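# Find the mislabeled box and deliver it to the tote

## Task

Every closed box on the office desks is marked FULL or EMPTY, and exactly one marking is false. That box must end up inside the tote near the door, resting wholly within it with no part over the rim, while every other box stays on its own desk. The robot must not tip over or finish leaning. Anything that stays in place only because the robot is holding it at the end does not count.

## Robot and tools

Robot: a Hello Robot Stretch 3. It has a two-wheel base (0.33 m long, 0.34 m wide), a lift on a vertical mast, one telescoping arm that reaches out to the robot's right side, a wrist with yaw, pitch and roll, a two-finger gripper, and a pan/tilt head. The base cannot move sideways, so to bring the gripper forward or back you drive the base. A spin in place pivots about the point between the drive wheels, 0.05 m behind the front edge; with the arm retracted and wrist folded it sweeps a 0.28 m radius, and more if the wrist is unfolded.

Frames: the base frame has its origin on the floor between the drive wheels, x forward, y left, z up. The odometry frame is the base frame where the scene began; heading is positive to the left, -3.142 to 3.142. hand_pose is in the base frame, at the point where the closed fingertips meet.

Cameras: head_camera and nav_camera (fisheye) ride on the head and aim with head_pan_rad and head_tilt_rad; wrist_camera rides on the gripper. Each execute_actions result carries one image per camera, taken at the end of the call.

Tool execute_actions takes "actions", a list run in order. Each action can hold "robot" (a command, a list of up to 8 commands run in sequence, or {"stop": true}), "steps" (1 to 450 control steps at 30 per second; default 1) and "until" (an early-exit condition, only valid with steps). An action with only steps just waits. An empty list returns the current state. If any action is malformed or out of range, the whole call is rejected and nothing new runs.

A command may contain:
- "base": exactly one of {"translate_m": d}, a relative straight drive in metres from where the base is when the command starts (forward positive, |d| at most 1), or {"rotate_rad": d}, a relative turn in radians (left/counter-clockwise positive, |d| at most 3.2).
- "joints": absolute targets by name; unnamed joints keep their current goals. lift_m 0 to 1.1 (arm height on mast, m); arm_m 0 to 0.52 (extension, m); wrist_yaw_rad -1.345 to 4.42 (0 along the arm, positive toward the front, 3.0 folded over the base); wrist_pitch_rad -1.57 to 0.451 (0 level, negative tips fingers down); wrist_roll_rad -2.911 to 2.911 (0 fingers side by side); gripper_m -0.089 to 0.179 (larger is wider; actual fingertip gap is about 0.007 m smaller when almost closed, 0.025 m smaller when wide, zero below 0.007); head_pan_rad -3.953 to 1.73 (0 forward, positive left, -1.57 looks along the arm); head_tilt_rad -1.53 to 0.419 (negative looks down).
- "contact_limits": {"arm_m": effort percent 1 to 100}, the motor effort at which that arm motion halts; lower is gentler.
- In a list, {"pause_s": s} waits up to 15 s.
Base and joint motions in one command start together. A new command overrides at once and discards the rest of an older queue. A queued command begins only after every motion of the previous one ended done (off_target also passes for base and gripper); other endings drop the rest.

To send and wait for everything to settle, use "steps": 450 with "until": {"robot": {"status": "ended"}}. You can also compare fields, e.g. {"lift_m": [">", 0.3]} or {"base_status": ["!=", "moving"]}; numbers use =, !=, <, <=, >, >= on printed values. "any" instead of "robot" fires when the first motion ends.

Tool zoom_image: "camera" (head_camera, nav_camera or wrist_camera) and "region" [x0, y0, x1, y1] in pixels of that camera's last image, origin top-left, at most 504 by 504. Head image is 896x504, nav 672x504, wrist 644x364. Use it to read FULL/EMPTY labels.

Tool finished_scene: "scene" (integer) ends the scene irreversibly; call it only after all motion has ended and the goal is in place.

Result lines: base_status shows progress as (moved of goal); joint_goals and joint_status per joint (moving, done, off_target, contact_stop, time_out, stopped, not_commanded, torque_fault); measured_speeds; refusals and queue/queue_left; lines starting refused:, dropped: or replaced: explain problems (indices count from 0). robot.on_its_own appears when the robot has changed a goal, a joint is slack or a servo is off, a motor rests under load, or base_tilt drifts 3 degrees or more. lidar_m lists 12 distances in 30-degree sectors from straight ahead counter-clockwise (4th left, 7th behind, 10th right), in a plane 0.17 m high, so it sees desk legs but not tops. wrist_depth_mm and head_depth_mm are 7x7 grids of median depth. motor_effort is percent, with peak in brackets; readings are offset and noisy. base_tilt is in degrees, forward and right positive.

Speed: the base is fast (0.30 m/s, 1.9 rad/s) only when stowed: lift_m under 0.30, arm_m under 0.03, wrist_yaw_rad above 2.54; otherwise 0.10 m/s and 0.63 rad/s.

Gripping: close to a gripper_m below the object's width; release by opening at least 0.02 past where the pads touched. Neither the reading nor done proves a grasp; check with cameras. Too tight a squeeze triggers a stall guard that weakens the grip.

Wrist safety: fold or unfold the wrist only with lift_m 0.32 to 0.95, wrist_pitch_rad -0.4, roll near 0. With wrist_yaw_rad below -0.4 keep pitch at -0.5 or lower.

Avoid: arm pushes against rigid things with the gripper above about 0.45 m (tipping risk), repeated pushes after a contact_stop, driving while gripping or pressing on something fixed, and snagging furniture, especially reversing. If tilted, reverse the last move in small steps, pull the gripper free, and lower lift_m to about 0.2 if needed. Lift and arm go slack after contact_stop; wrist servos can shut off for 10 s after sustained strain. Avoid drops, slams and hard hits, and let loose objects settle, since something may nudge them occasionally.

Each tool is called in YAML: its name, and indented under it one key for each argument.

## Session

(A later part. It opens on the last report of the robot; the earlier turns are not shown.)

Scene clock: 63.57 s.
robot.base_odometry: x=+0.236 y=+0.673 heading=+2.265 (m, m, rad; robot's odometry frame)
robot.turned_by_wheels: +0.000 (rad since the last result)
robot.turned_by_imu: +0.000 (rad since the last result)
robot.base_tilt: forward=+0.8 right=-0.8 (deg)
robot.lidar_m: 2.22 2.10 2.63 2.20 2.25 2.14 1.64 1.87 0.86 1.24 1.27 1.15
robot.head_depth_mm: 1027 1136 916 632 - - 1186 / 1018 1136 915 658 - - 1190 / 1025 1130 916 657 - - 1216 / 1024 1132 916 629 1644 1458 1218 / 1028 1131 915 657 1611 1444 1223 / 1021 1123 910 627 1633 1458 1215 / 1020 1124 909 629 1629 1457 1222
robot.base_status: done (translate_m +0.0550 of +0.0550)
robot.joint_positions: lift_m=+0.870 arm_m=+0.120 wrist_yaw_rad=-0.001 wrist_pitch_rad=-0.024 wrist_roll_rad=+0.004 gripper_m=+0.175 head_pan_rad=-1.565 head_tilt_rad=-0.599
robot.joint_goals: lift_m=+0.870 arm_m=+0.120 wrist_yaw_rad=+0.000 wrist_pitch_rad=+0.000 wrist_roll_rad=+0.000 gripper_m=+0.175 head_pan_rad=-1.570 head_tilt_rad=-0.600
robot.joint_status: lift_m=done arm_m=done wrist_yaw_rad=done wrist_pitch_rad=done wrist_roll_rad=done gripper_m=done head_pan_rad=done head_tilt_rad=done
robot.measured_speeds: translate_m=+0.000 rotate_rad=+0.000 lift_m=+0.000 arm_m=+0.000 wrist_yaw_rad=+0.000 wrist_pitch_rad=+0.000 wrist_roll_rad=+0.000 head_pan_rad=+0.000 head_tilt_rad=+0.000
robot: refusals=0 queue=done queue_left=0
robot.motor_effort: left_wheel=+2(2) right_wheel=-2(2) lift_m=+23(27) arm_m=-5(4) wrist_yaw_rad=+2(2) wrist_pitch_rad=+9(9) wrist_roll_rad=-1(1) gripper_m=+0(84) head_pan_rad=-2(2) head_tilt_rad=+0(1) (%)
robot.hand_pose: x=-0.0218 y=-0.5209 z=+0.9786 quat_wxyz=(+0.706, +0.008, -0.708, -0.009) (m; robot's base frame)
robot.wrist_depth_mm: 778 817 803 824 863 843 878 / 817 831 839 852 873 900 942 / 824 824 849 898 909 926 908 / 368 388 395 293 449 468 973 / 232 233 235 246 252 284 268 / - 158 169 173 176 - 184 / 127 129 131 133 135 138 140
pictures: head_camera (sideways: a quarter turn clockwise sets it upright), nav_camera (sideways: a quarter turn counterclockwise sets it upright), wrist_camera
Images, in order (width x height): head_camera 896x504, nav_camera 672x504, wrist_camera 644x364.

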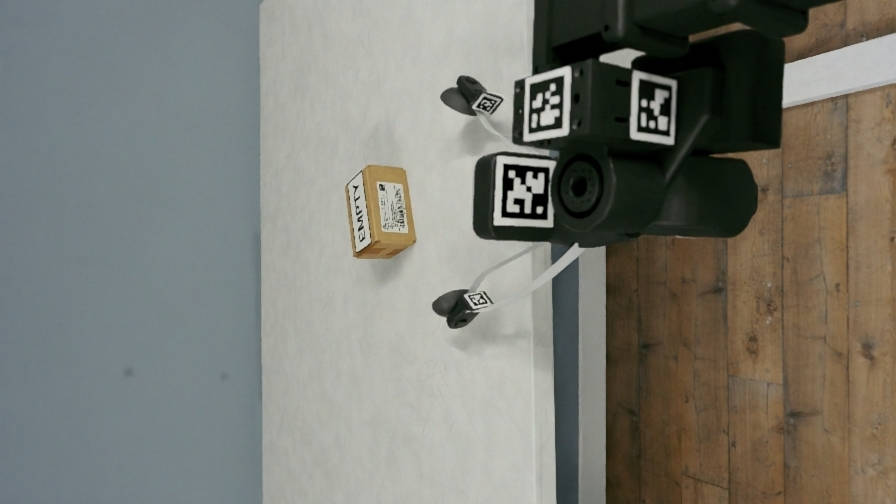

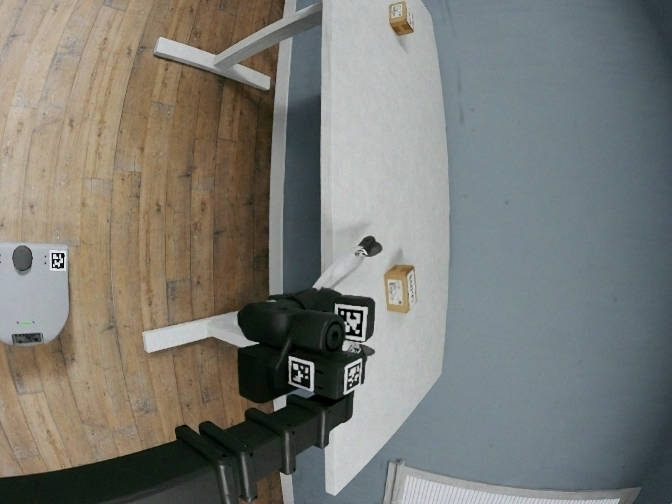

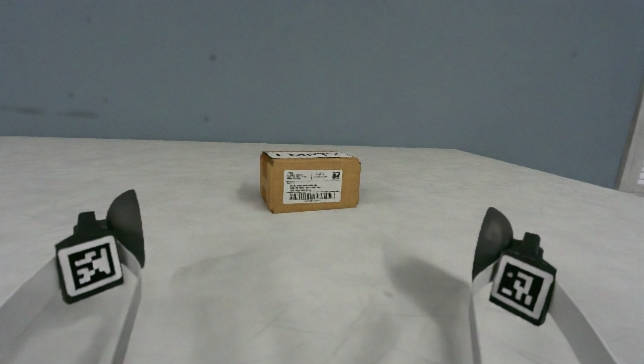

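execute_actions:
  actions:
    - {"robot":[{"joints":{"arm_m":0.245}},{"joints":{"gripper_m":0.05}},{"joints":{"lift_m":0.91}},{"pause_s":1}],"steps":450,"until":{"robot":{"status":"ended"}}}

Scene clock: 70.63 s.
robot.base_odometry: x=+0.236 y=+0.673 heading=+2.265 (m, m, rad; robot's odometry frame)
robot.turned_by_wheels: +0.000 (rad since the last result)
robot.turned_by_imu: -0.011 (rad since the last result)
robot.base_tilt: forward=+0.8 right=-0.9 (deg)
robot.lidar_m: 2.08 2.11 2.62 2.21 2.25 2.13 1.64 1.89 0.86 1.24 1.27 1.15
robot.head_depth_mm: 1027 1141 952 - 1053 1458 1221 / 1034 1143 980 - 1629 1345 1219 / 1027 1130 981 - 1665 1460 1228 / 1022 1139 978 627 1637 1460 1208 / 1023 1135 911 630 1631 1450 1220 / 1018 1133 916 628 1645 1453 1220 / 1018 1117 913 628 1643 1467 1214
robot.base_status: done (translate_m +0.0550 of +0.0550)
robot.joint_positions: lift_m=+0.910 arm_m=+0.245 wrist_yaw_rad=+0.001 wrist_pitch_rad=-0.017 wrist_roll_rad=-0.004 gripper_m=+0.050 head_pan_rad=-1.565 head_tilt_rad=-0.599
robot.joint_goals: lift_m=+0.910 arm_m=+0.245 wrist_yaw_rad=+0.000 wrist_pitch_rad=+0.000 wrist_roll_rad=+0.000 gripper_m=+0.050 head_pan_rad=-1.570 head_tilt_rad=-0.600
robot.joint_status: lift_m=done arm_m=done wrist_yaw_rad=done wrist_pitch_rad=done wrist_roll_rad=done gripper_m=done head_pan_rad=done head_tilt_rad=done
robot.measured_speeds: translate_m=+0.000 rotate_rad=+0.000 lift_m=+0.000 arm_m=+0.000 wrist_yaw_rad=+0.000 wrist_pitch_rad=+0.000 wrist_roll_rad=+0.000 head_pan_rad=+0.000 head_tilt_rad=+0.000
robot: refusals=0 queue=done queue_left=0
robot.motor_effort: left_wheel=+1(12) right_wheel=-1(7) lift_m=+28(30) arm_m=+2(16) wrist_yaw_rad=+0(8) wrist_pitch_rad=+6(40) wrist_roll_rad=+1(6) gripper_m=+0(83) head_pan_rad=-2(1) head_tilt_rad=-1(0) (%)
robot.hand_pose: x=-0.0211 y=-0.6455 z=+1.0201 quat_wxyz=(+0.709, +0.007, -0.705, -0.006) (m; robot's base frame)
robot.wrist_depth_mm: 686 680 689 730 722 734 737 / 692 701 732 732 744 767 776 / 720 733 747 755 774 799 809 / 518 547 579 630 654 817 844 / 321 330 368 221 375 382 400 / 231 233 215 183 240 262 268 / 181 183 186 182 193 199 202
pictures: head_camera (sideways: a quarter turn clockwise sets it upright), nav_camera (sideways: a quarter turn counterclockwise sets it upright), wrist_camera
Images, in order (width x height): head_camera 896x504, nav_camera 672x504, wrist_camera 644x364.

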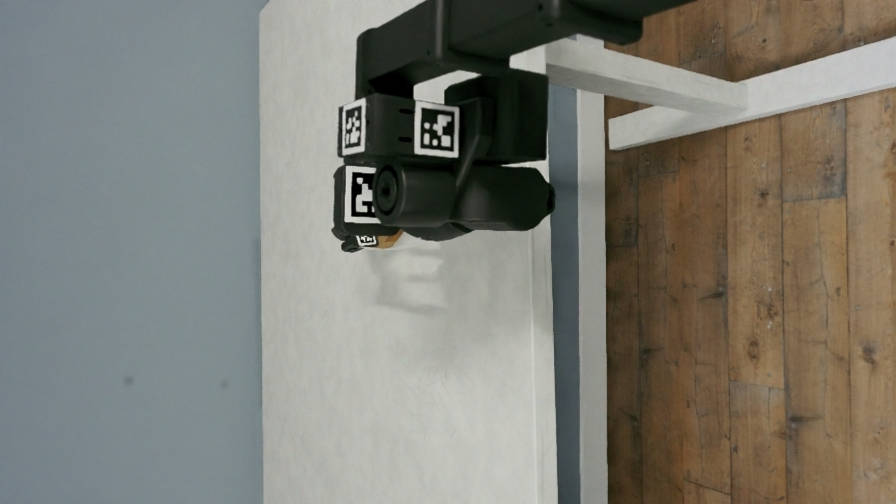

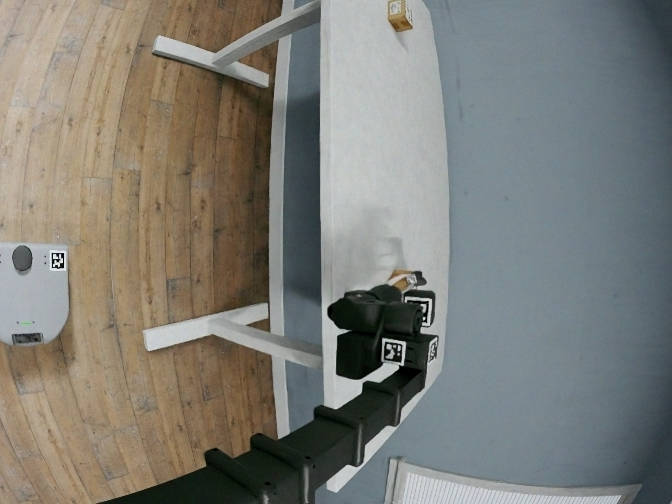

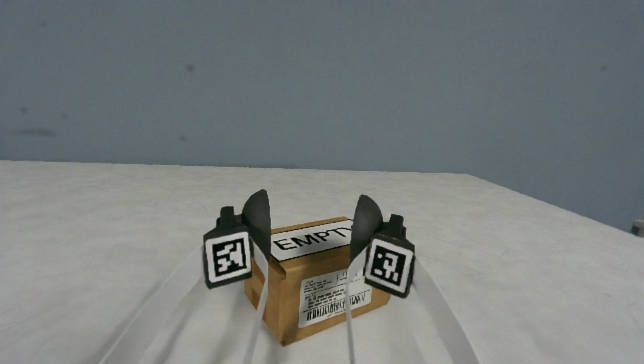

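execute_actions:
  actions:
    - {"robot":[{"joints":{"lift_m":0.95}},{"joints":{"gripper_m":0.178,"arm_m":0.26}},{"joints":{"lift_m":0.865}},{"joints":{"gripper_m":-0.01}},{"joints":{"lift_m":0.91}},{"pause_s":1}],"steps":450,"until":{"robot":{"status":"ended"}}}

Scene clock: 75.50 s.
robot.base_odometry: x=+0.236 y=+0.673 heading=+2.265 (m, m, rad; robot's odometry frame)
robot.turned_by_wheels: +0.000 (rad since the last result)
robot.turned_by_imu: +0.002 (rad since the last result)
robot.base_tilt: forward=+0.8 right=-1.0 (deg)
robot.lidar_m: 2.23 2.11 2.62 2.21 2.25 2.13 1.64 1.89 0.86 1.24 1.27 1.16
robot.head_depth_mm: 1033 1144 926 695 - 1380 1220 / 1026 1138 928 - 1648 1317 1218 / 1028 1141 926 - 1685 1460 1226 / 1026 1132 926 618 1643 1467 1217 / 1025 1135 922 630 1645 1459 1219 / 1031 1137 923 632 1633 1463 1219 / 1024 1133 925 630 1641 1456 1212
robot.base_status: done (translate_m +0.0550 of +0.0550)
robot.joint_positions: lift_m=+0.876 arm_m=+0.260 wrist_yaw_rad=+0.001 wrist_pitch_rad=+0.021 wrist_roll_rad=-0.008 gripper_m=+0.178 head_pan_rad=-1.565 head_tilt_rad=-0.599
robot.joint_goals: lift_m=+0.876 arm_m=+0.260 wrist_yaw_rad=+0.000 wrist_pitch_rad=+0.000 wrist_roll_rad=+0.000 gripper_m=+0.178 head_pan_rad=-1.570 head_tilt_rad=-0.600
robot.joint_status: lift_m=contact_stop arm_m=done wrist_yaw_rad=done wrist_pitch_rad=done wrist_roll_rad=done gripper_m=done head_pan_rad=done head_tilt_rad=done
robot.measured_speeds: translate_m=+0.000 rotate_rad=-0.001 lift_m=+0.005 arm_m=+0.002 wrist_yaw_rad=+0.000 wrist_pitch_rad=+0.312 wrist_roll_rad=+0.000 head_pan_rad=+0.000 head_tilt_rad=+0.000
robot: refusals=0 queue=dropped queue_left=0
robot.on_its_own: lift_m is slack since a contact_stop, until your next command for it (your +0.865 is given up)
robot.motor_effort: left_wheel=-1(1) right_wheel=-1(3) lift_m=+12(29) arm_m=+1(1) wrist_yaw_rad=-2(1) wrist_pitch_rad=-15(16) wrist_roll_rad=+3(4) gripper_m=+1(84) head_pan_rad=-2(2) head_tilt_rad=-1(1) (%)
robot.hand_pose: x=-0.0212 y=-0.6614 z=+0.9964 quat_wxyz=(+0.710, -0.007, -0.704, +0.007) (m; robot's base frame)
robot.wrist_depth_mm: 679 681 681 712 714 732 745 / 705 708 720 716 759 751 764 / 710 724 744 738 767 792 776 / 499 541 566 617 671 790 818 / 307 302 277 177 302 387 371 / - 194 196 170 209 211 239 / 153 156 159 162 166 170 174
pictures: head_camera (sideways: a quarter turn clockwise sets it upright), nav_camera (sideways: a quarter turn counterclockwise sets it upright), wrist_camera
dropped: robot: command 2 of its queue: lift_m: contact_stop
Images, in order (width x height): head_camera 896x504, nav_camera 672x504, wrist_camera 644x364.

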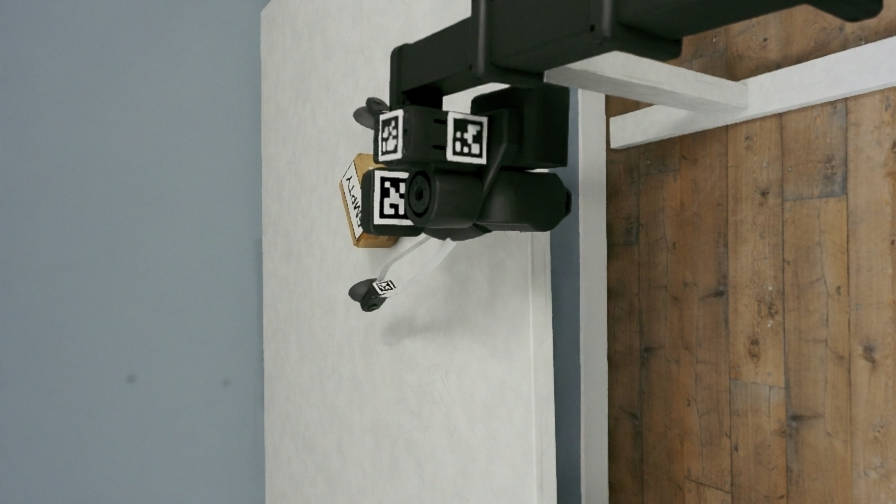

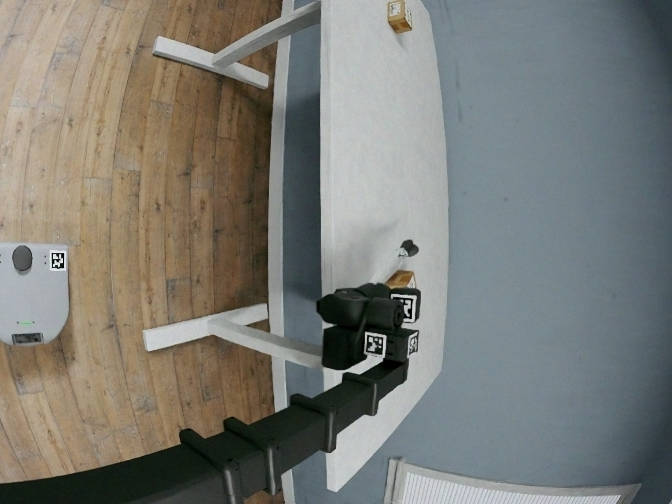

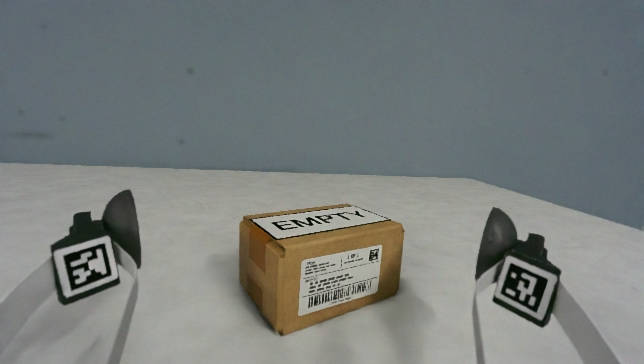

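execute_actions:
  actions:
    - {"robot":[{"joints":{"lift_m":0.90,"wrist_pitch_rad":-0.22,"arm_m":0.27}},{"joints":{"gripper_m":-0.01}},{"joints":{"lift_m":0.95}},{"pause_s":1}],"steps":450,"until":{"robot":{"status":"ended"}}}

Scene clock: 81.60 s.
robot.base_odometry: x=+0.236 y=+0.673 heading=+2.265 (m, m, rad; robot's odometry frame)
robot.turned_by_wheels: +0.000 (rad since the last result)
robot.turned_by_imu: -0.002 (rad since the last result)
robot.base_tilt: forward=+0.8 right=-0.8 (deg)
robot.lidar_m: 2.23 2.10 2.61 2.21 2.25 2.13 1.63 1.89 0.86 1.24 1.27 1.15
robot.head_depth_mm: 1026 1135 1104 590 1120 1445 1215 / 1024 1135 - 566 1600 1343 1212 / 1029 1139 - - 1641 1456 1224 / 1020 1129 915 614 1644 1451 1216 / 1019 1126 915 626 1631 1452 1214 / 1020 1124 912 627 1622 1458 1213 / 1017 1126 915 628 1640 1451 1211
robot.base_status: done (translate_m +0.0550 of +0.0550)
robot.joint_positions: lift_m=+0.950 arm_m=+0.270 wrist_yaw_rad=-0.003 wrist_pitch_rad=-0.244 wrist_roll_rad=-0.005 gripper_m=-0.010 head_pan_rad=-1.565 head_tilt_rad=-0.599
robot.joint_goals: lift_m=+0.950 arm_m=+0.270 wrist_yaw_rad=+0.000 wrist_pitch_rad=-0.220 wrist_roll_rad=+0.000 gripper_m=-0.010 head_pan_rad=-1.570 head_tilt_rad=-0.600
robot.joint_status: lift_m=done arm_m=done wrist_yaw_rad=done wrist_pitch_rad=done wrist_roll_rad=done gripper_m=done head_pan_rad=done head_tilt_rad=done
robot.measured_speeds: translate_m=+0.000 rotate_rad=+0.000 lift_m=+0.000 arm_m=+0.000 wrist_yaw_rad=+0.000 wrist_pitch_rad=+0.000 wrist_roll_rad=+0.000 head_pan_rad=+0.000 head_tilt_rad=+0.000
robot: refusals=0 queue=done queue_left=0
robot.motor_effort: left_wheel=+0(8) right_wheel=-1(4) lift_m=+28(30) arm_m=+1(2) wrist_yaw_rad=+1(4) wrist_pitch_rad=+9(13) wrist_roll_rad=+2(3) gripper_m=-5(91) head_pan_rad=-2(1) head_tilt_rad=-1(2) (%)
robot.hand_pose: x=-0.0221 y=-0.6575 z=+1.0033 quat_wxyz=(+0.704, +0.086, -0.700, -0.087) (m; robot's base frame)
robot.wrist_depth_mm: 632 637 648 666 674 677 684 / 658 701 696 703 712 739 742 / 470 488 509 543 552 600 794 / 324 330 341 237 364 375 388 / 245 250 254 - 255 275 281 / 195 199 198 200 212 216 219 / 164 166 168 172 175 176 180
pictures: head_camera (sideways: a quarter turn clockwise sets it upright), nav_camera (sideways: a quarter turn counterclockwise sets it upright), wrist_camera
Images, in order (width x height): head_camera 896x504, nav_camera 672x504, wrist_camera 644x364.

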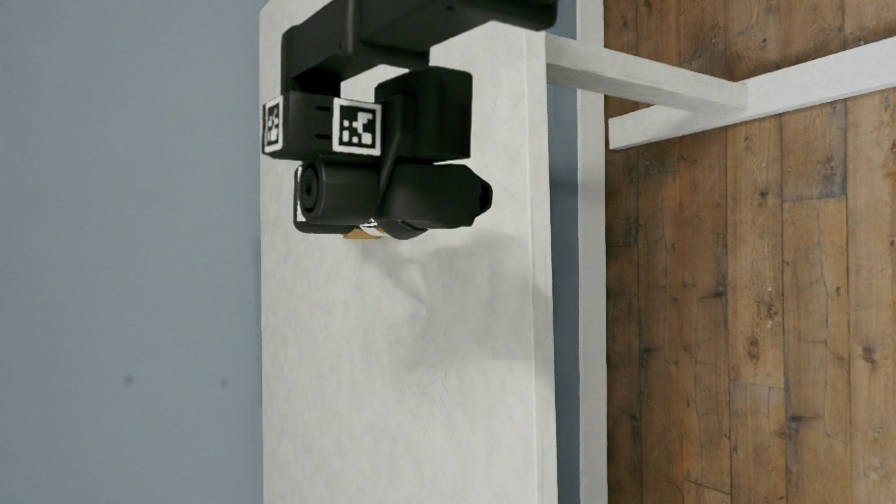

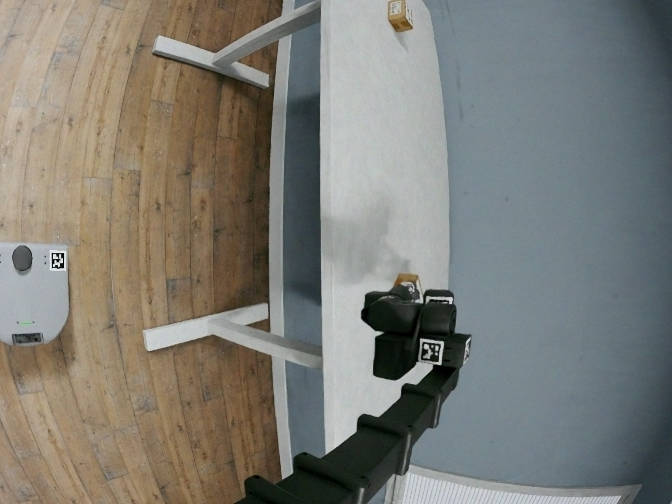

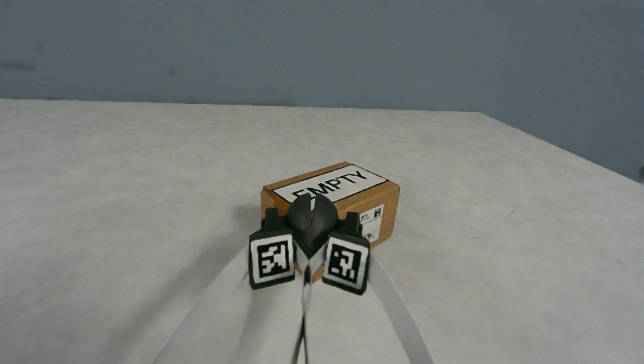

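execute_actions:
  actions:
    - {"robot":[{"joints":{"lift_m":0.98}},{"joints":{"gripper_m":0.178,"wrist_yaw_rad":0.5,"arm_m":0.33},"base":{"translate_m":-0.13}},{"joints":{"lift_m":0.90}}],"steps":450,"until":{"robot":{"status":"ended"}}}

Scene clock: 87.17 s.
robot.base_odometry: x=+0.320 y=+0.573 heading=+2.265 (m, m, rad; robot's odometry frame)
robot.turned_by_wheels: +0.000 (rad since the last result)
robot.turned_by_imu: +0.000 (rad since the last result)
robot.base_tilt: forward=+0.8 right=-0.8 (deg)
robot.lidar_m: 2.20 2.23 2.64 2.21 2.22 2.03 1.51 1.90 1.33 0.83 1.28 1.26
robot.head_depth_mm: 1036 1152 1144 - 1648 1431 1224 / 1036 1144 1059 576 1620 1447 1220 / 1031 1149 1052 555 1628 1372 1215 / 1032 1147 987 577 1634 1462 1225 / 1029 1131 919 614 1622 1451 1213 / 1027 1141 919 628 1638 1447 1220 / 1028 1137 915 626 1630 1449 1221
robot.base_status: done (translate_m -0.1300 of -0.1300)
robot.joint_positions: lift_m=+0.900 arm_m=+0.330 wrist_yaw_rad=+0.498 wrist_pitch_rad=-0.206 wrist_roll_rad=-0.006 gripper_m=+0.178 head_pan_rad=-1.565 head_tilt_rad=-0.599
robot.joint_goals: lift_m=+0.900 arm_m=+0.330 wrist_yaw_rad=+0.500 wrist_pitch_rad=-0.220 wrist_roll_rad=+0.000 gripper_m=+0.178 head_pan_rad=-1.570 head_tilt_rad=-0.600
robot.joint_status: lift_m=done arm_m=done wrist_yaw_rad=done wrist_pitch_rad=done wrist_roll_rad=done gripper_m=done head_pan_rad=done head_tilt_rad=done
robot.measured_speeds: translate_m=+0.000 rotate_rad=+0.000 lift_m=+0.000 arm_m=+0.000 wrist_yaw_rad=+0.000 wrist_pitch_rad=+0.000 wrist_roll_rad=+0.000 head_pan_rad=+0.000 head_tilt_rad=+0.000
robot: refusals=0 queue=done queue_left=0
robot.motor_effort: left_wheel=-1(2) right_wheel=+1(5) lift_m=+19(28) arm_m=+1(0) wrist_yaw_rad=+2(2) wrist_pitch_rad=-6(9) wrist_roll_rad=+2(2) gripper_m=-1(84) head_pan_rad=-2(1) head_tilt_rad=-1(1) (%)
robot.hand_pose: x=+0.0959 y=-0.6908 z=+0.9631 quat_wxyz=(+0.702, +0.243, -0.661, +0.103) (m; robot's base frame)
robot.wrist_depth_mm: - 917 777 707 598 551 502 / 811 888 815 722 649 573 513 / 384 400 422 440 467 501 520 / 242 255 258 156 169 293 300 / 192 187 189 164 179 218 212 / - 144 149 152 155 152 163 / 120 121 123 125 127 129 132
pictures: head_camera (sideways: a quarter turn clockwise sets it upright), nav_camera (sideways: a quarter turn counterclockwise sets it upright), wrist_camera
Images, in order (width x height): head_camera 896x504, nav_camera 672x504, wrist_camera 644x364.

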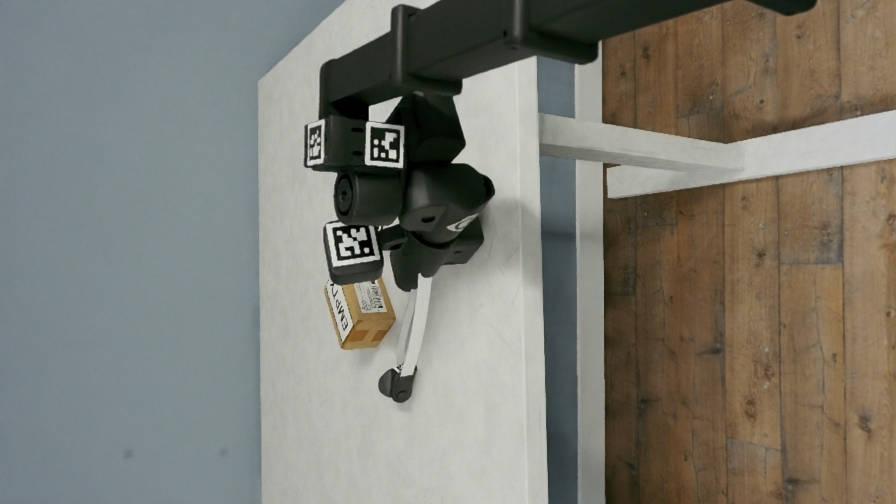

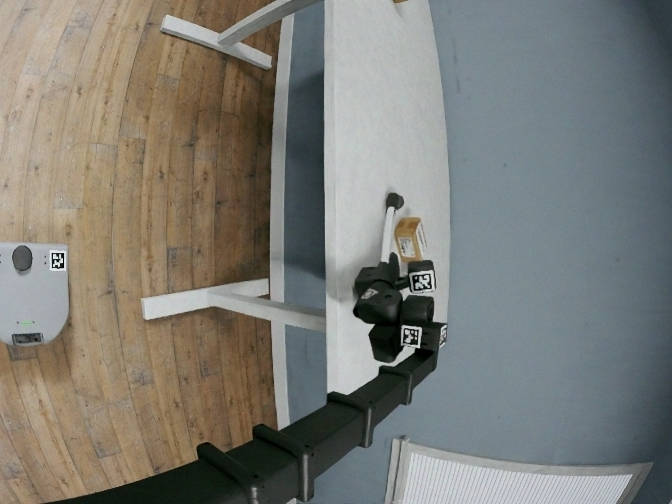

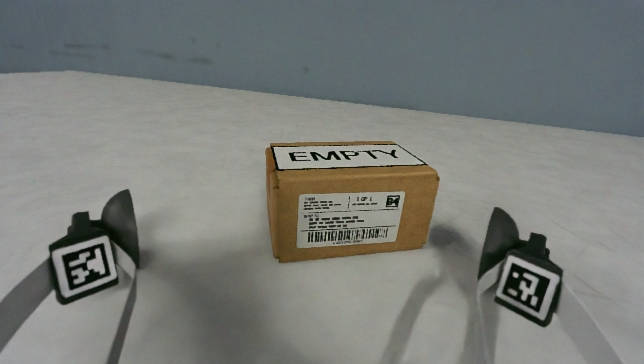

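execute_actions:
  actions:
    - {"robot":[{"joints":{"lift_m":0.915,"arm_m":0.365}},{"joints":{"gripper_m":0.02}},{"joints":{"lift_m":0.95}},{"pause_s":1}],"steps":450,"until":{"robot":{"status":"ended"}}}

Scene clock: 92.93 s.
robot.base_odometry: x=+0.319 y=+0.573 heading=+2.265 (m, m, rad; robot's odometry frame)
robot.turned_by_wheels: +0.000 (rad since the last result)
robot.turned_by_imu: +0.000 (rad since the last result)
robot.base_tilt: forward=+0.8 right=-0.8 (deg)
robot.lidar_m: 2.21 2.23 2.64 2.21 2.21 2.02 1.51 1.91 1.33 0.83 1.28 1.26
robot.head_depth_mm: 1036 1141 - 630 1665 1462 1222 / 1034 1131 - 628 1608 1447 1219 / 1029 1144 - 601 1583 1372 1215 / 1030 1142 - 600 1648 1458 1218 / 1027 1140 978 628 1637 1465 1215 / 1032 1137 916 626 1630 1451 1219 / 1026 1143 914 626 1631 1454 1212
robot.base_status: done (translate_m -0.1300 of -0.1300)
robot.joint_positions: lift_m=+0.950 arm_m=+0.365 wrist_yaw_rad=+0.502 wrist_pitch_rad=-0.279 wrist_roll_rad=-0.005 gripper_m=+0.033 head_pan_rad=-1.565 head_tilt_rad=-0.599
robot.joint_goals: lift_m=+0.950 arm_m=+0.365 wrist_yaw_rad=+0.500 wrist_pitch_rad=-0.220 wrist_roll_rad=+0.000 gripper_m=+0.031 head_pan_rad=-1.570 head_tilt_rad=-0.600
robot.joint_status: lift_m=done arm_m=done wrist_yaw_rad=done wrist_pitch_rad=done wrist_roll_rad=done gripper_m=done head_pan_rad=done head_tilt_rad=done
robot.measured_speeds: translate_m=+0.000 rotate_rad=+0.000 lift_m=+0.000 arm_m=+0.000 wrist_yaw_rad=+0.000 wrist_pitch_rad=+0.000 wrist_roll_rad=+0.000 head_pan_rad=+0.000 head_tilt_rad=+0.000
robot: refusals=0 queue=done queue_left=0
robot.on_its_own: gripper_m is held at +0.031, not at your +0.020, by its stall guard, which is still easing
robot.motor_effort: left_wheel=+1(1) right_wheel=-2(1) lift_m=+31(32) arm_m=+2(7) wrist_yaw_rad=-2(3) wrist_pitch_rad=+21(23) wrist_roll_rad=+2(2) gripper_m=-28(100) head_pan_rad=-2(2) head_tilt_rad=-1(1) (%)
robot.hand_pose: x=+0.0938 y=-0.7199 z=+0.9948 quat_wxyz=(+0.705, +0.269, -0.652, +0.079) (m; robot's base frame)
robot.wrist_depth_mm: - 867 766 637 572 519 478 / 717 729 769 680 628 554 487 / 411 430 441 457 486 504 501 / 289 299 223 159 324 332 347 / 226 231 128 131 138 251 256 / 184 181 139 144 153 200 204 / 160 157 160 162 164 166 168
pictures: head_camera (sideways: a quarter turn clockwise sets it upright), nav_camera (sideways: a quarter turn counterclockwise sets it upright), wrist_camera
Images, in order (width x height): head_camera 896x504, nav_camera 672x504, wrist_camera 644x364.

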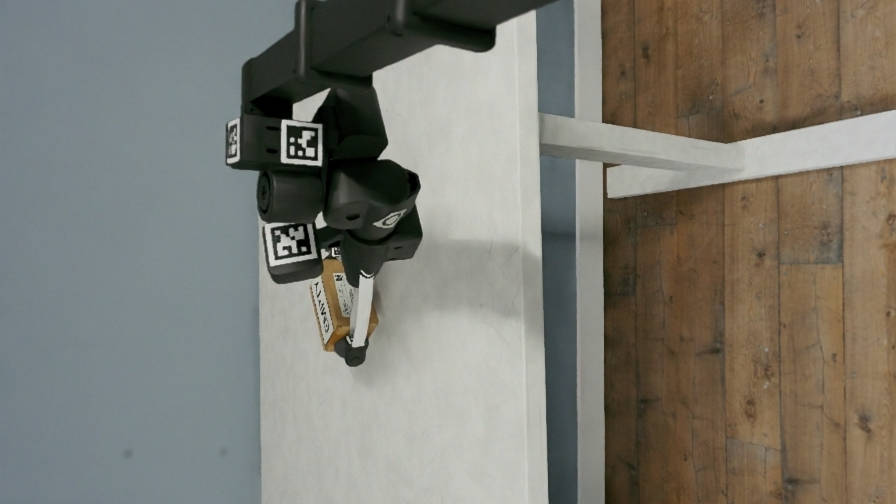

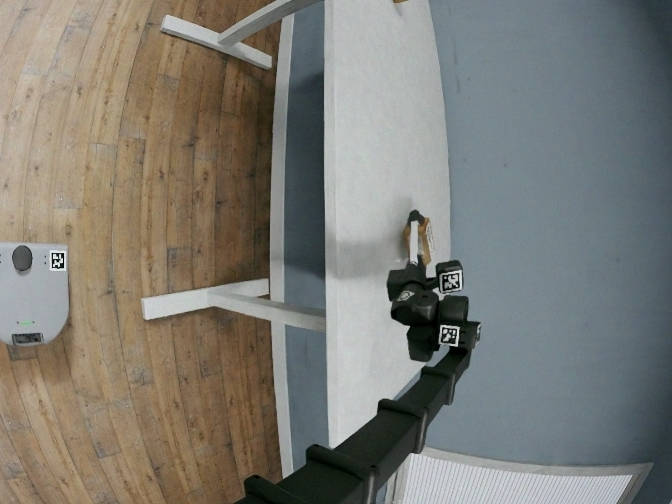

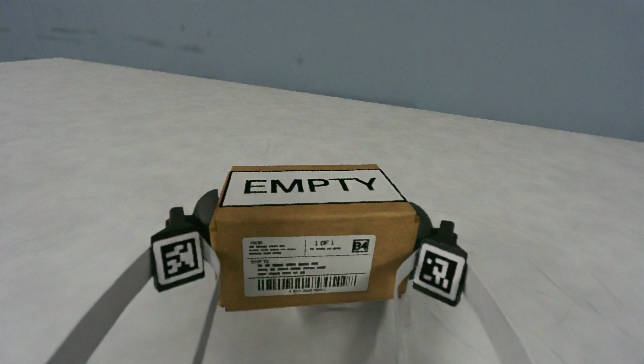

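execute_actions:
  actions:
    - {"robot":[{"joints":{"lift_m":0.97,"gripper_m":0.035}},{"joints":{"arm_m":0.0,"wrist_yaw_rad":0,"head_tilt_rad":-1.0}},{"base":{"rotate_rad":1.57}},{"base":{"translate_m":1},"joints":{"lift_m":0.45}},{"base":{"translate_m":0.85}}],"steps":450,"until":{"robot":{"status":"ended"}}}
    - {"steps":450,"until":{"robot":{"status":"ended"}}}

Scene clock: 122.50 s.
robot.base_odometry: x=-1.103 y=-0.609 heading=-2.448 (m, m, rad; robot's odometry frame)
robot.turned_by_wheels: +1.570 (rad since the last result)
robot.turned_by_imu: +1.581 (rad since the last result)
robot.base_tilt: forward=+0.8 right=-0.8 (deg)
robot.lidar_m: 0.60 0.61 0.64 2.07 2.12 2.35 2.67 2.76 2.39 2.29 1.00 0.40
robot.head_depth_mm: 2452 2174 1806 1557 1346 1203 1089 / 2394 2148 1805 1550 1362 1224 - / 2470 2160 1812 1554 1345 1235 - / 2462 2172 1799 1549 1302 1184 - / 2425 2187 1812 1552 1341 1211 1094 / 2439 2202 1815 1554 1361 1208 1091 / 1967 1891 1737 1560 1372 1208 1020
robot.base_status: done (translate_m +0.8500 of +0.8500)
robot.joint_positions: lift_m=+0.450 arm_m=+0.000 wrist_yaw_rad=+0.001 wrist_pitch_rad=-0.281 wrist_roll_rad=-0.004 gripper_m=+0.059 head_pan_rad=-1.565 head_tilt_rad=-0.988
robot.joint_goals: lift_m=+0.450 arm_m=+0.000 wrist_yaw_rad=+0.000 wrist_pitch_rad=-0.220 wrist_roll_rad=+0.000 gripper_m=+0.058 head_pan_rad=-1.570 head_tilt_rad=-1.000
robot.joint_status: lift_m=done arm_m=done wrist_yaw_rad=done wrist_pitch_rad=done wrist_roll_rad=done gripper_m=done head_pan_rad=done head_tilt_rad=done
robot.measured_speeds: translate_m=+0.000 rotate_rad=+0.000 lift_m=+0.000 arm_m=+0.000 wrist_yaw_rad=+0.000 wrist_pitch_rad=+0.000 wrist_roll_rad=+0.000 head_pan_rad=+0.000 head_tilt_rad=+0.000
robot: refusals=0 queue=done queue_left=0
robot.on_its_own: gripper_m is held at +0.058, not at your +0.035, by its stall guard, which is not easing now
robot.motor_effort: left_wheel=-4(7) right_wheel=+2(5) lift_m=+26(30) arm_m=-5(6) wrist_yaw_rad=+0(4) wrist_pitch_rad=+22(23) wrist_roll_rad=+1(2) gripper_m=-19(31) head_pan_rad=-1(2) head_tilt_rad=-4(20) (%)
robot.hand_pose: x=-0.0213 y=-0.3848 z=+0.4945 quat_wxyz=(+0.702, +0.100, -0.698, -0.099) (m; robot's base frame)
robot.wrist_depth_mm: 841 - - - - - - / 857 - - - - - - / 839 - - - - - - / 843 - - 160 - - - / 822 960 128 134 140 - - / 755 742 140 145 744 828 837 / 633 556 549 664 680 673 683
pictures: head_camera (sideways: a quarter turn clockwise sets it upright), nav_camera (sideways: a quarter turn counterclockwise sets it upright), wrist_camera
Images, in order (width x height): head_camera 896x504, nav_camera 672x504, wrist_camera 644x364.

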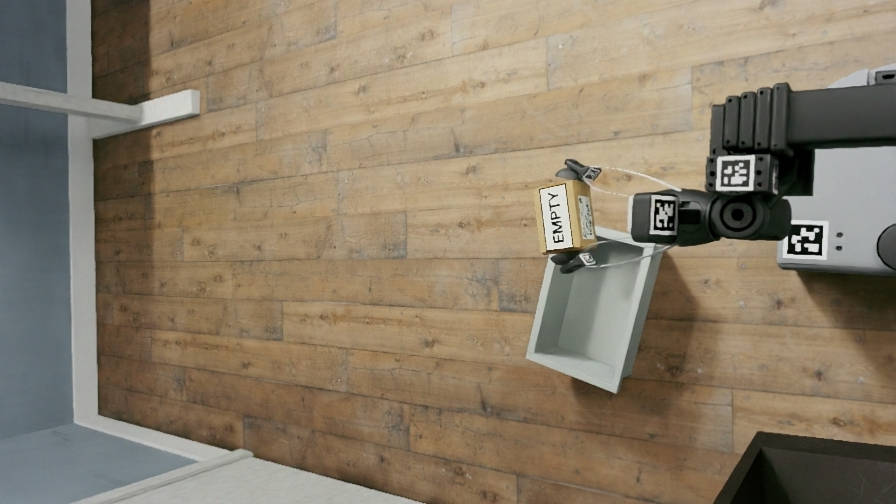

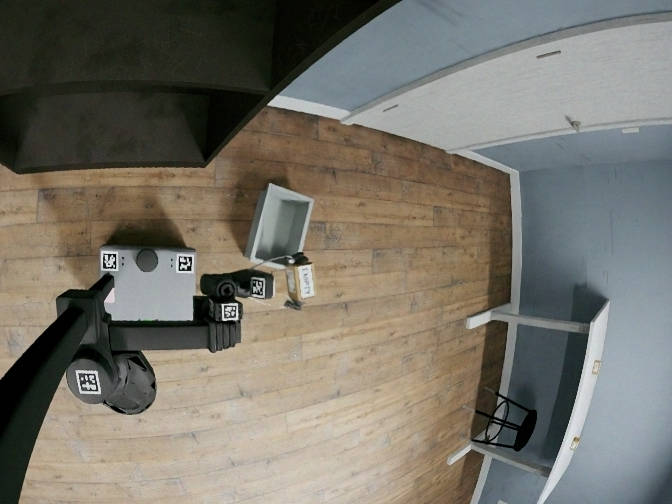

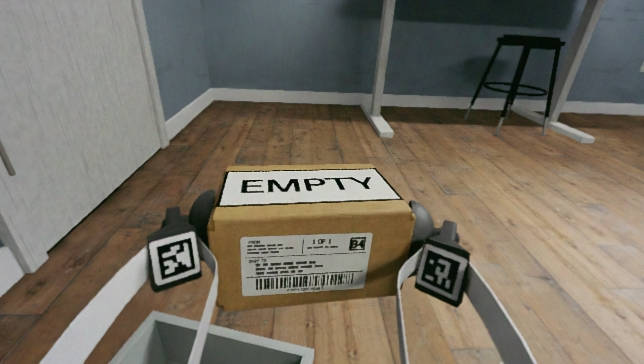

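execute_actions:
  actions:
    - {"robot":[{"base":{"translate_m":0.175},"joints":{"arm_m":0.07,"lift_m":0.3,"wrist_yaw_rad":-0.25,"wrist_pitch_rad":-0.5}}],"steps":450,"until":{"robot":{"status":"ended"}}}

Scene clock: 126.07 s.
robot.base_odometry: x=-1.238 y=-0.721 heading=-2.448 (m, m, rad; robot's odometry frame)
robot.turned_by_wheels: +0.000 (rad since the last result)
robot.turned_by_imu: +0.000 (rad since the last result)
robot.base_tilt: forward=+0.8 right=-0.8 (deg)
robot.lidar_m: 0.43 0.44 0.56 0.58 2.13 2.48 2.84 2.93 2.68 2.33 0.26 0.26
robot.head_depth_mm: 2358 2163 1795 1549 1354 1208 1085 / 2418 2168 1800 1545 1355 1206 1122 / 2438 2173 1803 1546 1286 - - / 2432 2167 1818 1556 1318 1219 1112 / 2434 2200 1812 1552 1356 1214 1070 / 2211 2068 1781 1564 1368 970 1003 / 1379 1375 1361 1367 1302 540 501
robot.base_status: done (translate_m +0.1750 of +0.1750)
robot.joint_positions: lift_m=+0.300 arm_m=+0.070 wrist_yaw_rad=-0.248 wrist_pitch_rad=-0.552 wrist_roll_rad=-0.004 gripper_m=+0.059 head_pan_rad=-1.565 head_tilt_rad=-0.988
robot.joint_goals: lift_m=+0.300 arm_m=+0.070 wrist_yaw_rad=-0.250 wrist_pitch_rad=-0.500 wrist_roll_rad=+0.000 gripper_m=+0.058 head_pan_rad=-1.570 head_tilt_rad=-1.000
robot.joint_status: lift_m=done arm_m=done wrist_yaw_rad=done wrist_pitch_rad=off_target wrist_roll_rad=done gripper_m=done head_pan_rad=done head_tilt_rad=done
robot.measured_speeds: translate_m=+0.000 rotate_rad=+0.000 lift_m=+0.000 arm_m=+0.000 wrist_yaw_rad=+0.000 wrist_pitch_rad=+0.000 wrist_roll_rad=+0.000 head_pan_rad=+0.000 head_tilt_rad=+0.000
robot: refusals=0 queue=dropped queue_left=0
robot.on_its_own: gripper_m is held at +0.058, not at your +0.035, by its stall guard, which is not easing now
robot.motor_effort: left_wheel=-3(4) right_wheel=+2(5) lift_m=+25(26) arm_m=+2(1) wrist_yaw_rad=-2(4) wrist_pitch_rad=+19(22) wrist_roll_rad=+1(2) gripper_m=-19(21) head_pan_rad=-2(2) head_tilt_rad=-4(4) (%)
robot.hand_pose: x=-0.0721 y=-0.4139 z=+0.2839 quat_wxyz=(+0.653, +0.108, -0.697, -0.276) (m; robot's base frame)
robot.wrist_depth_mm: - - - - - - - / 866 918 943 948 982 - - / 691 716 730 747 774 781 792 / 585 595 170 159 631 641 649 / 491 489 128 134 141 537 551 / 439 408 140 146 328 467 468 / 391 339 398 398 394 415 418
pictures: head_camera (sideways: a quarter turn clockwise sets it upright), nav_camera (sideways: a quarter turn counterclockwise sets it upright), wrist_camera
Images, in order (width x height): head_camera 896x504, nav_camera 672x504, wrist_camera 644x364.

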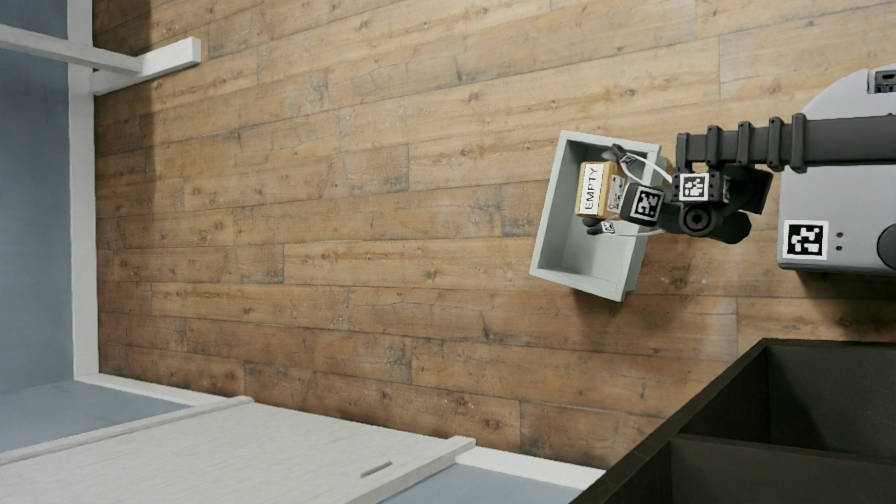

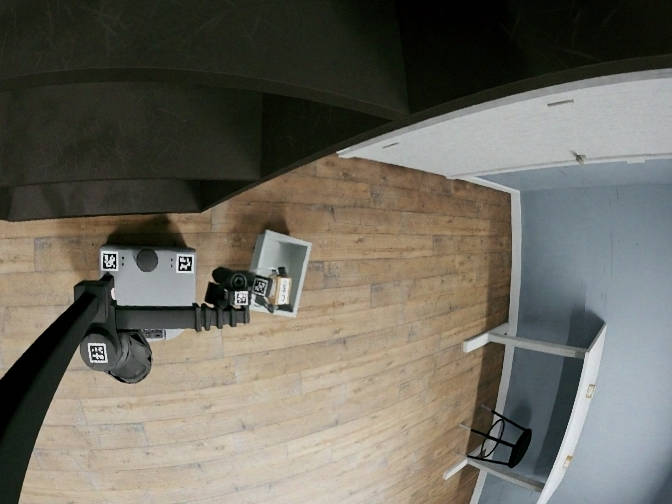

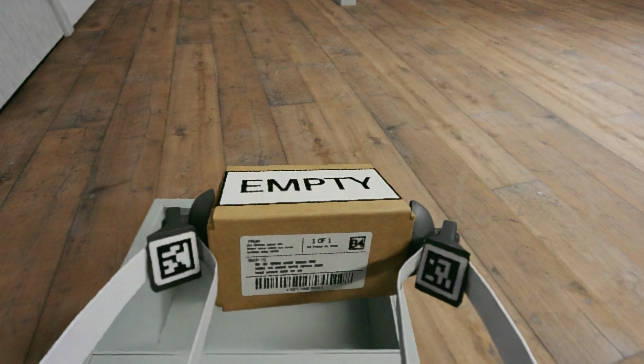

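Forward 0.06, pitch steeper, lower.

execute_actions:
  actions:
    - {"robot":{"base":{"translate_m":0.06},"joints":{"arm_m":0.13,"wrist_pitch_rad":-1.0}},"steps":200,"until":{"robot":{"status":"ended"}}}
    - {"robot":{"joints":{"lift_m":0.2}},"steps":200,"until":{"robot":{"status":"ended"}}}

Scene clock: 130.00 s.
robot.base_odometry: x=-1.284 y=-0.759 heading=-2.448 (m, m, rad; robot's odometry frame)
robot.turned_by_wheels: +0.000 (rad since the last result)
robot.turned_by_imu: +0.000 (rad since the last result)
robot.base_tilt: forward=+0.8 right=-0.8 (deg)
robot.lidar_m: 0.37 0.37 0.48 0.57 2.14 2.53 2.90 2.98 2.35 2.15 0.22 0.25
robot.head_depth_mm: 2362 2177 1805 1552 1356 1200 1082 / 2427 2164 1798 1556 1332 1200 1114 / 2438 2160 1805 1557 1340 - - / 2438 2159 1811 1557 1338 1196 1111 / 2453 2151 1826 1548 1363 1216 1021 / 1933 1780 1738 1532 1369 534 493 / 1203 1203 1191 1231 371 529 485
robot.base_status: done (translate_m +0.0600 of +0.0600)
robot.joint_positions: lift_m=+0.200 arm_m=+0.130 wrist_yaw_rad=-0.251 wrist_pitch_rad=-1.029 wrist_roll_rad=-0.004 gripper_m=+0.059 head_pan_rad=-1.565 head_tilt_rad=-0.988
robot.joint_goals: lift_m=+0.200 arm_m=+0.130 wrist_yaw_rad=-0.250 wrist_pitch_rad=-1.000 wrist_roll_rad=+0.000 gripper_m=+0.058 head_pan_rad=-1.570 head_tilt_rad=-1.000
robot.joint_status: lift_m=done arm_m=done wrist_yaw_rad=done wrist_pitch_rad=done wrist_roll_rad=done gripper_m=done head_pan_rad=done head_tilt_rad=done
robot.measured_speeds: translate_m=+0.000 rotate_rad=+0.000 lift_m=+0.000 arm_m=+0.000 wrist_yaw_rad=+0.000 wrist_pitch_rad=+0.000 wrist_roll_rad=+0.000 head_pan_rad=+0.000 head_tilt_rad=+0.000
robot: refusals=0 queue=done queue_left=0
robot.on_its_own: gripper_m is held at +0.058, not at your +0.035, by its stall guard, which is not easing now
robot.motor_effort: left_wheel=-3(5) right_wheel=+1(4) lift_m=+26(26) arm_m=+2(3) wrist_yaw_rad=+0(1) wrist_pitch_rad=+11(18) wrist_roll_rad=+1(2) gripper_m=-20(19) head_pan_rad=-2(1) head_tilt_rad=-3(4) (%)
robot.hand_pose: x=-0.0493 y=-0.3827 z=+0.1068 quat_wxyz=(+0.569, +0.269, -0.653, -0.422) (m; robot's base frame)
robot.wrist_depth_mm: 347 229 317 326 325 255 363 / 323 210 326 331 334 254 326 / 305 172 174 176 179 183 186 / 283 283 167 159 251 290 298 / 268 272 127 135 141 279 282 / 256 255 140 145 259 265 269 / 244 242 245 247 252 251 253
pictures: head_camera (sideways: a quarter turn clockwise sets it upright), nav_camera (sideways: a quarter turn counterclockwise sets it upright), wrist_camera
Images, in order (width x height): head_camera 896x504, nav_camera 672x504, wrist_camera 644x364.

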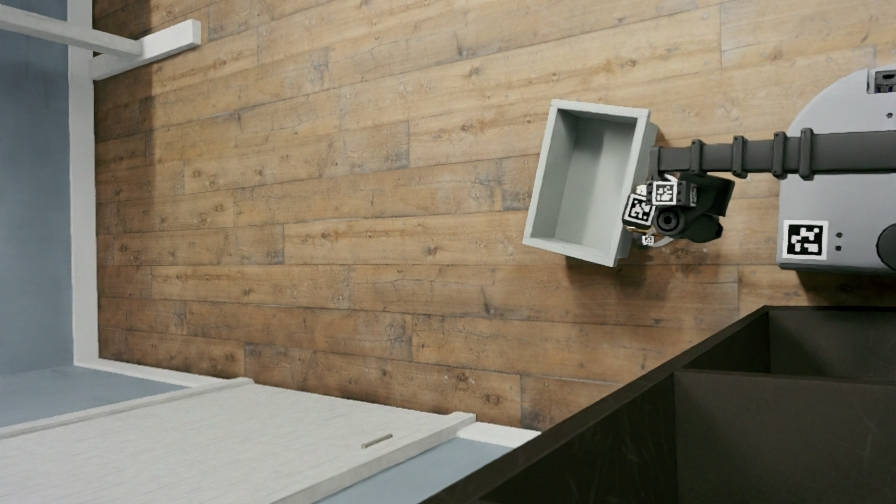

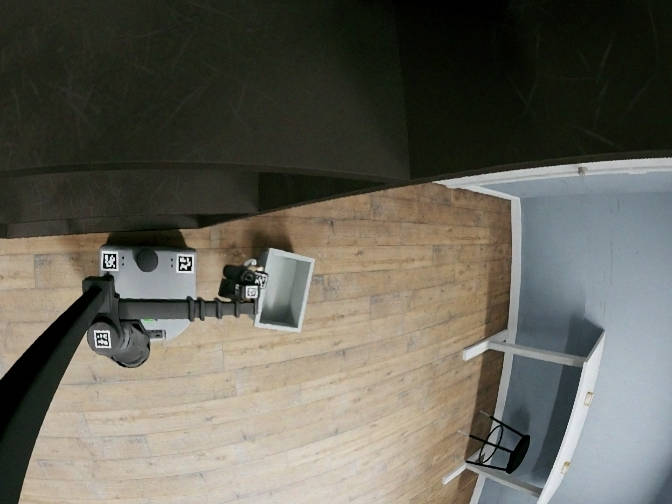

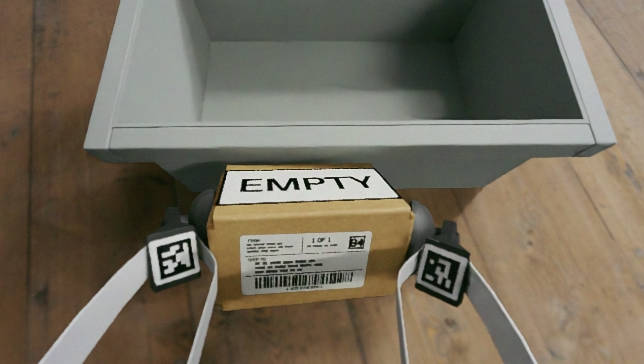

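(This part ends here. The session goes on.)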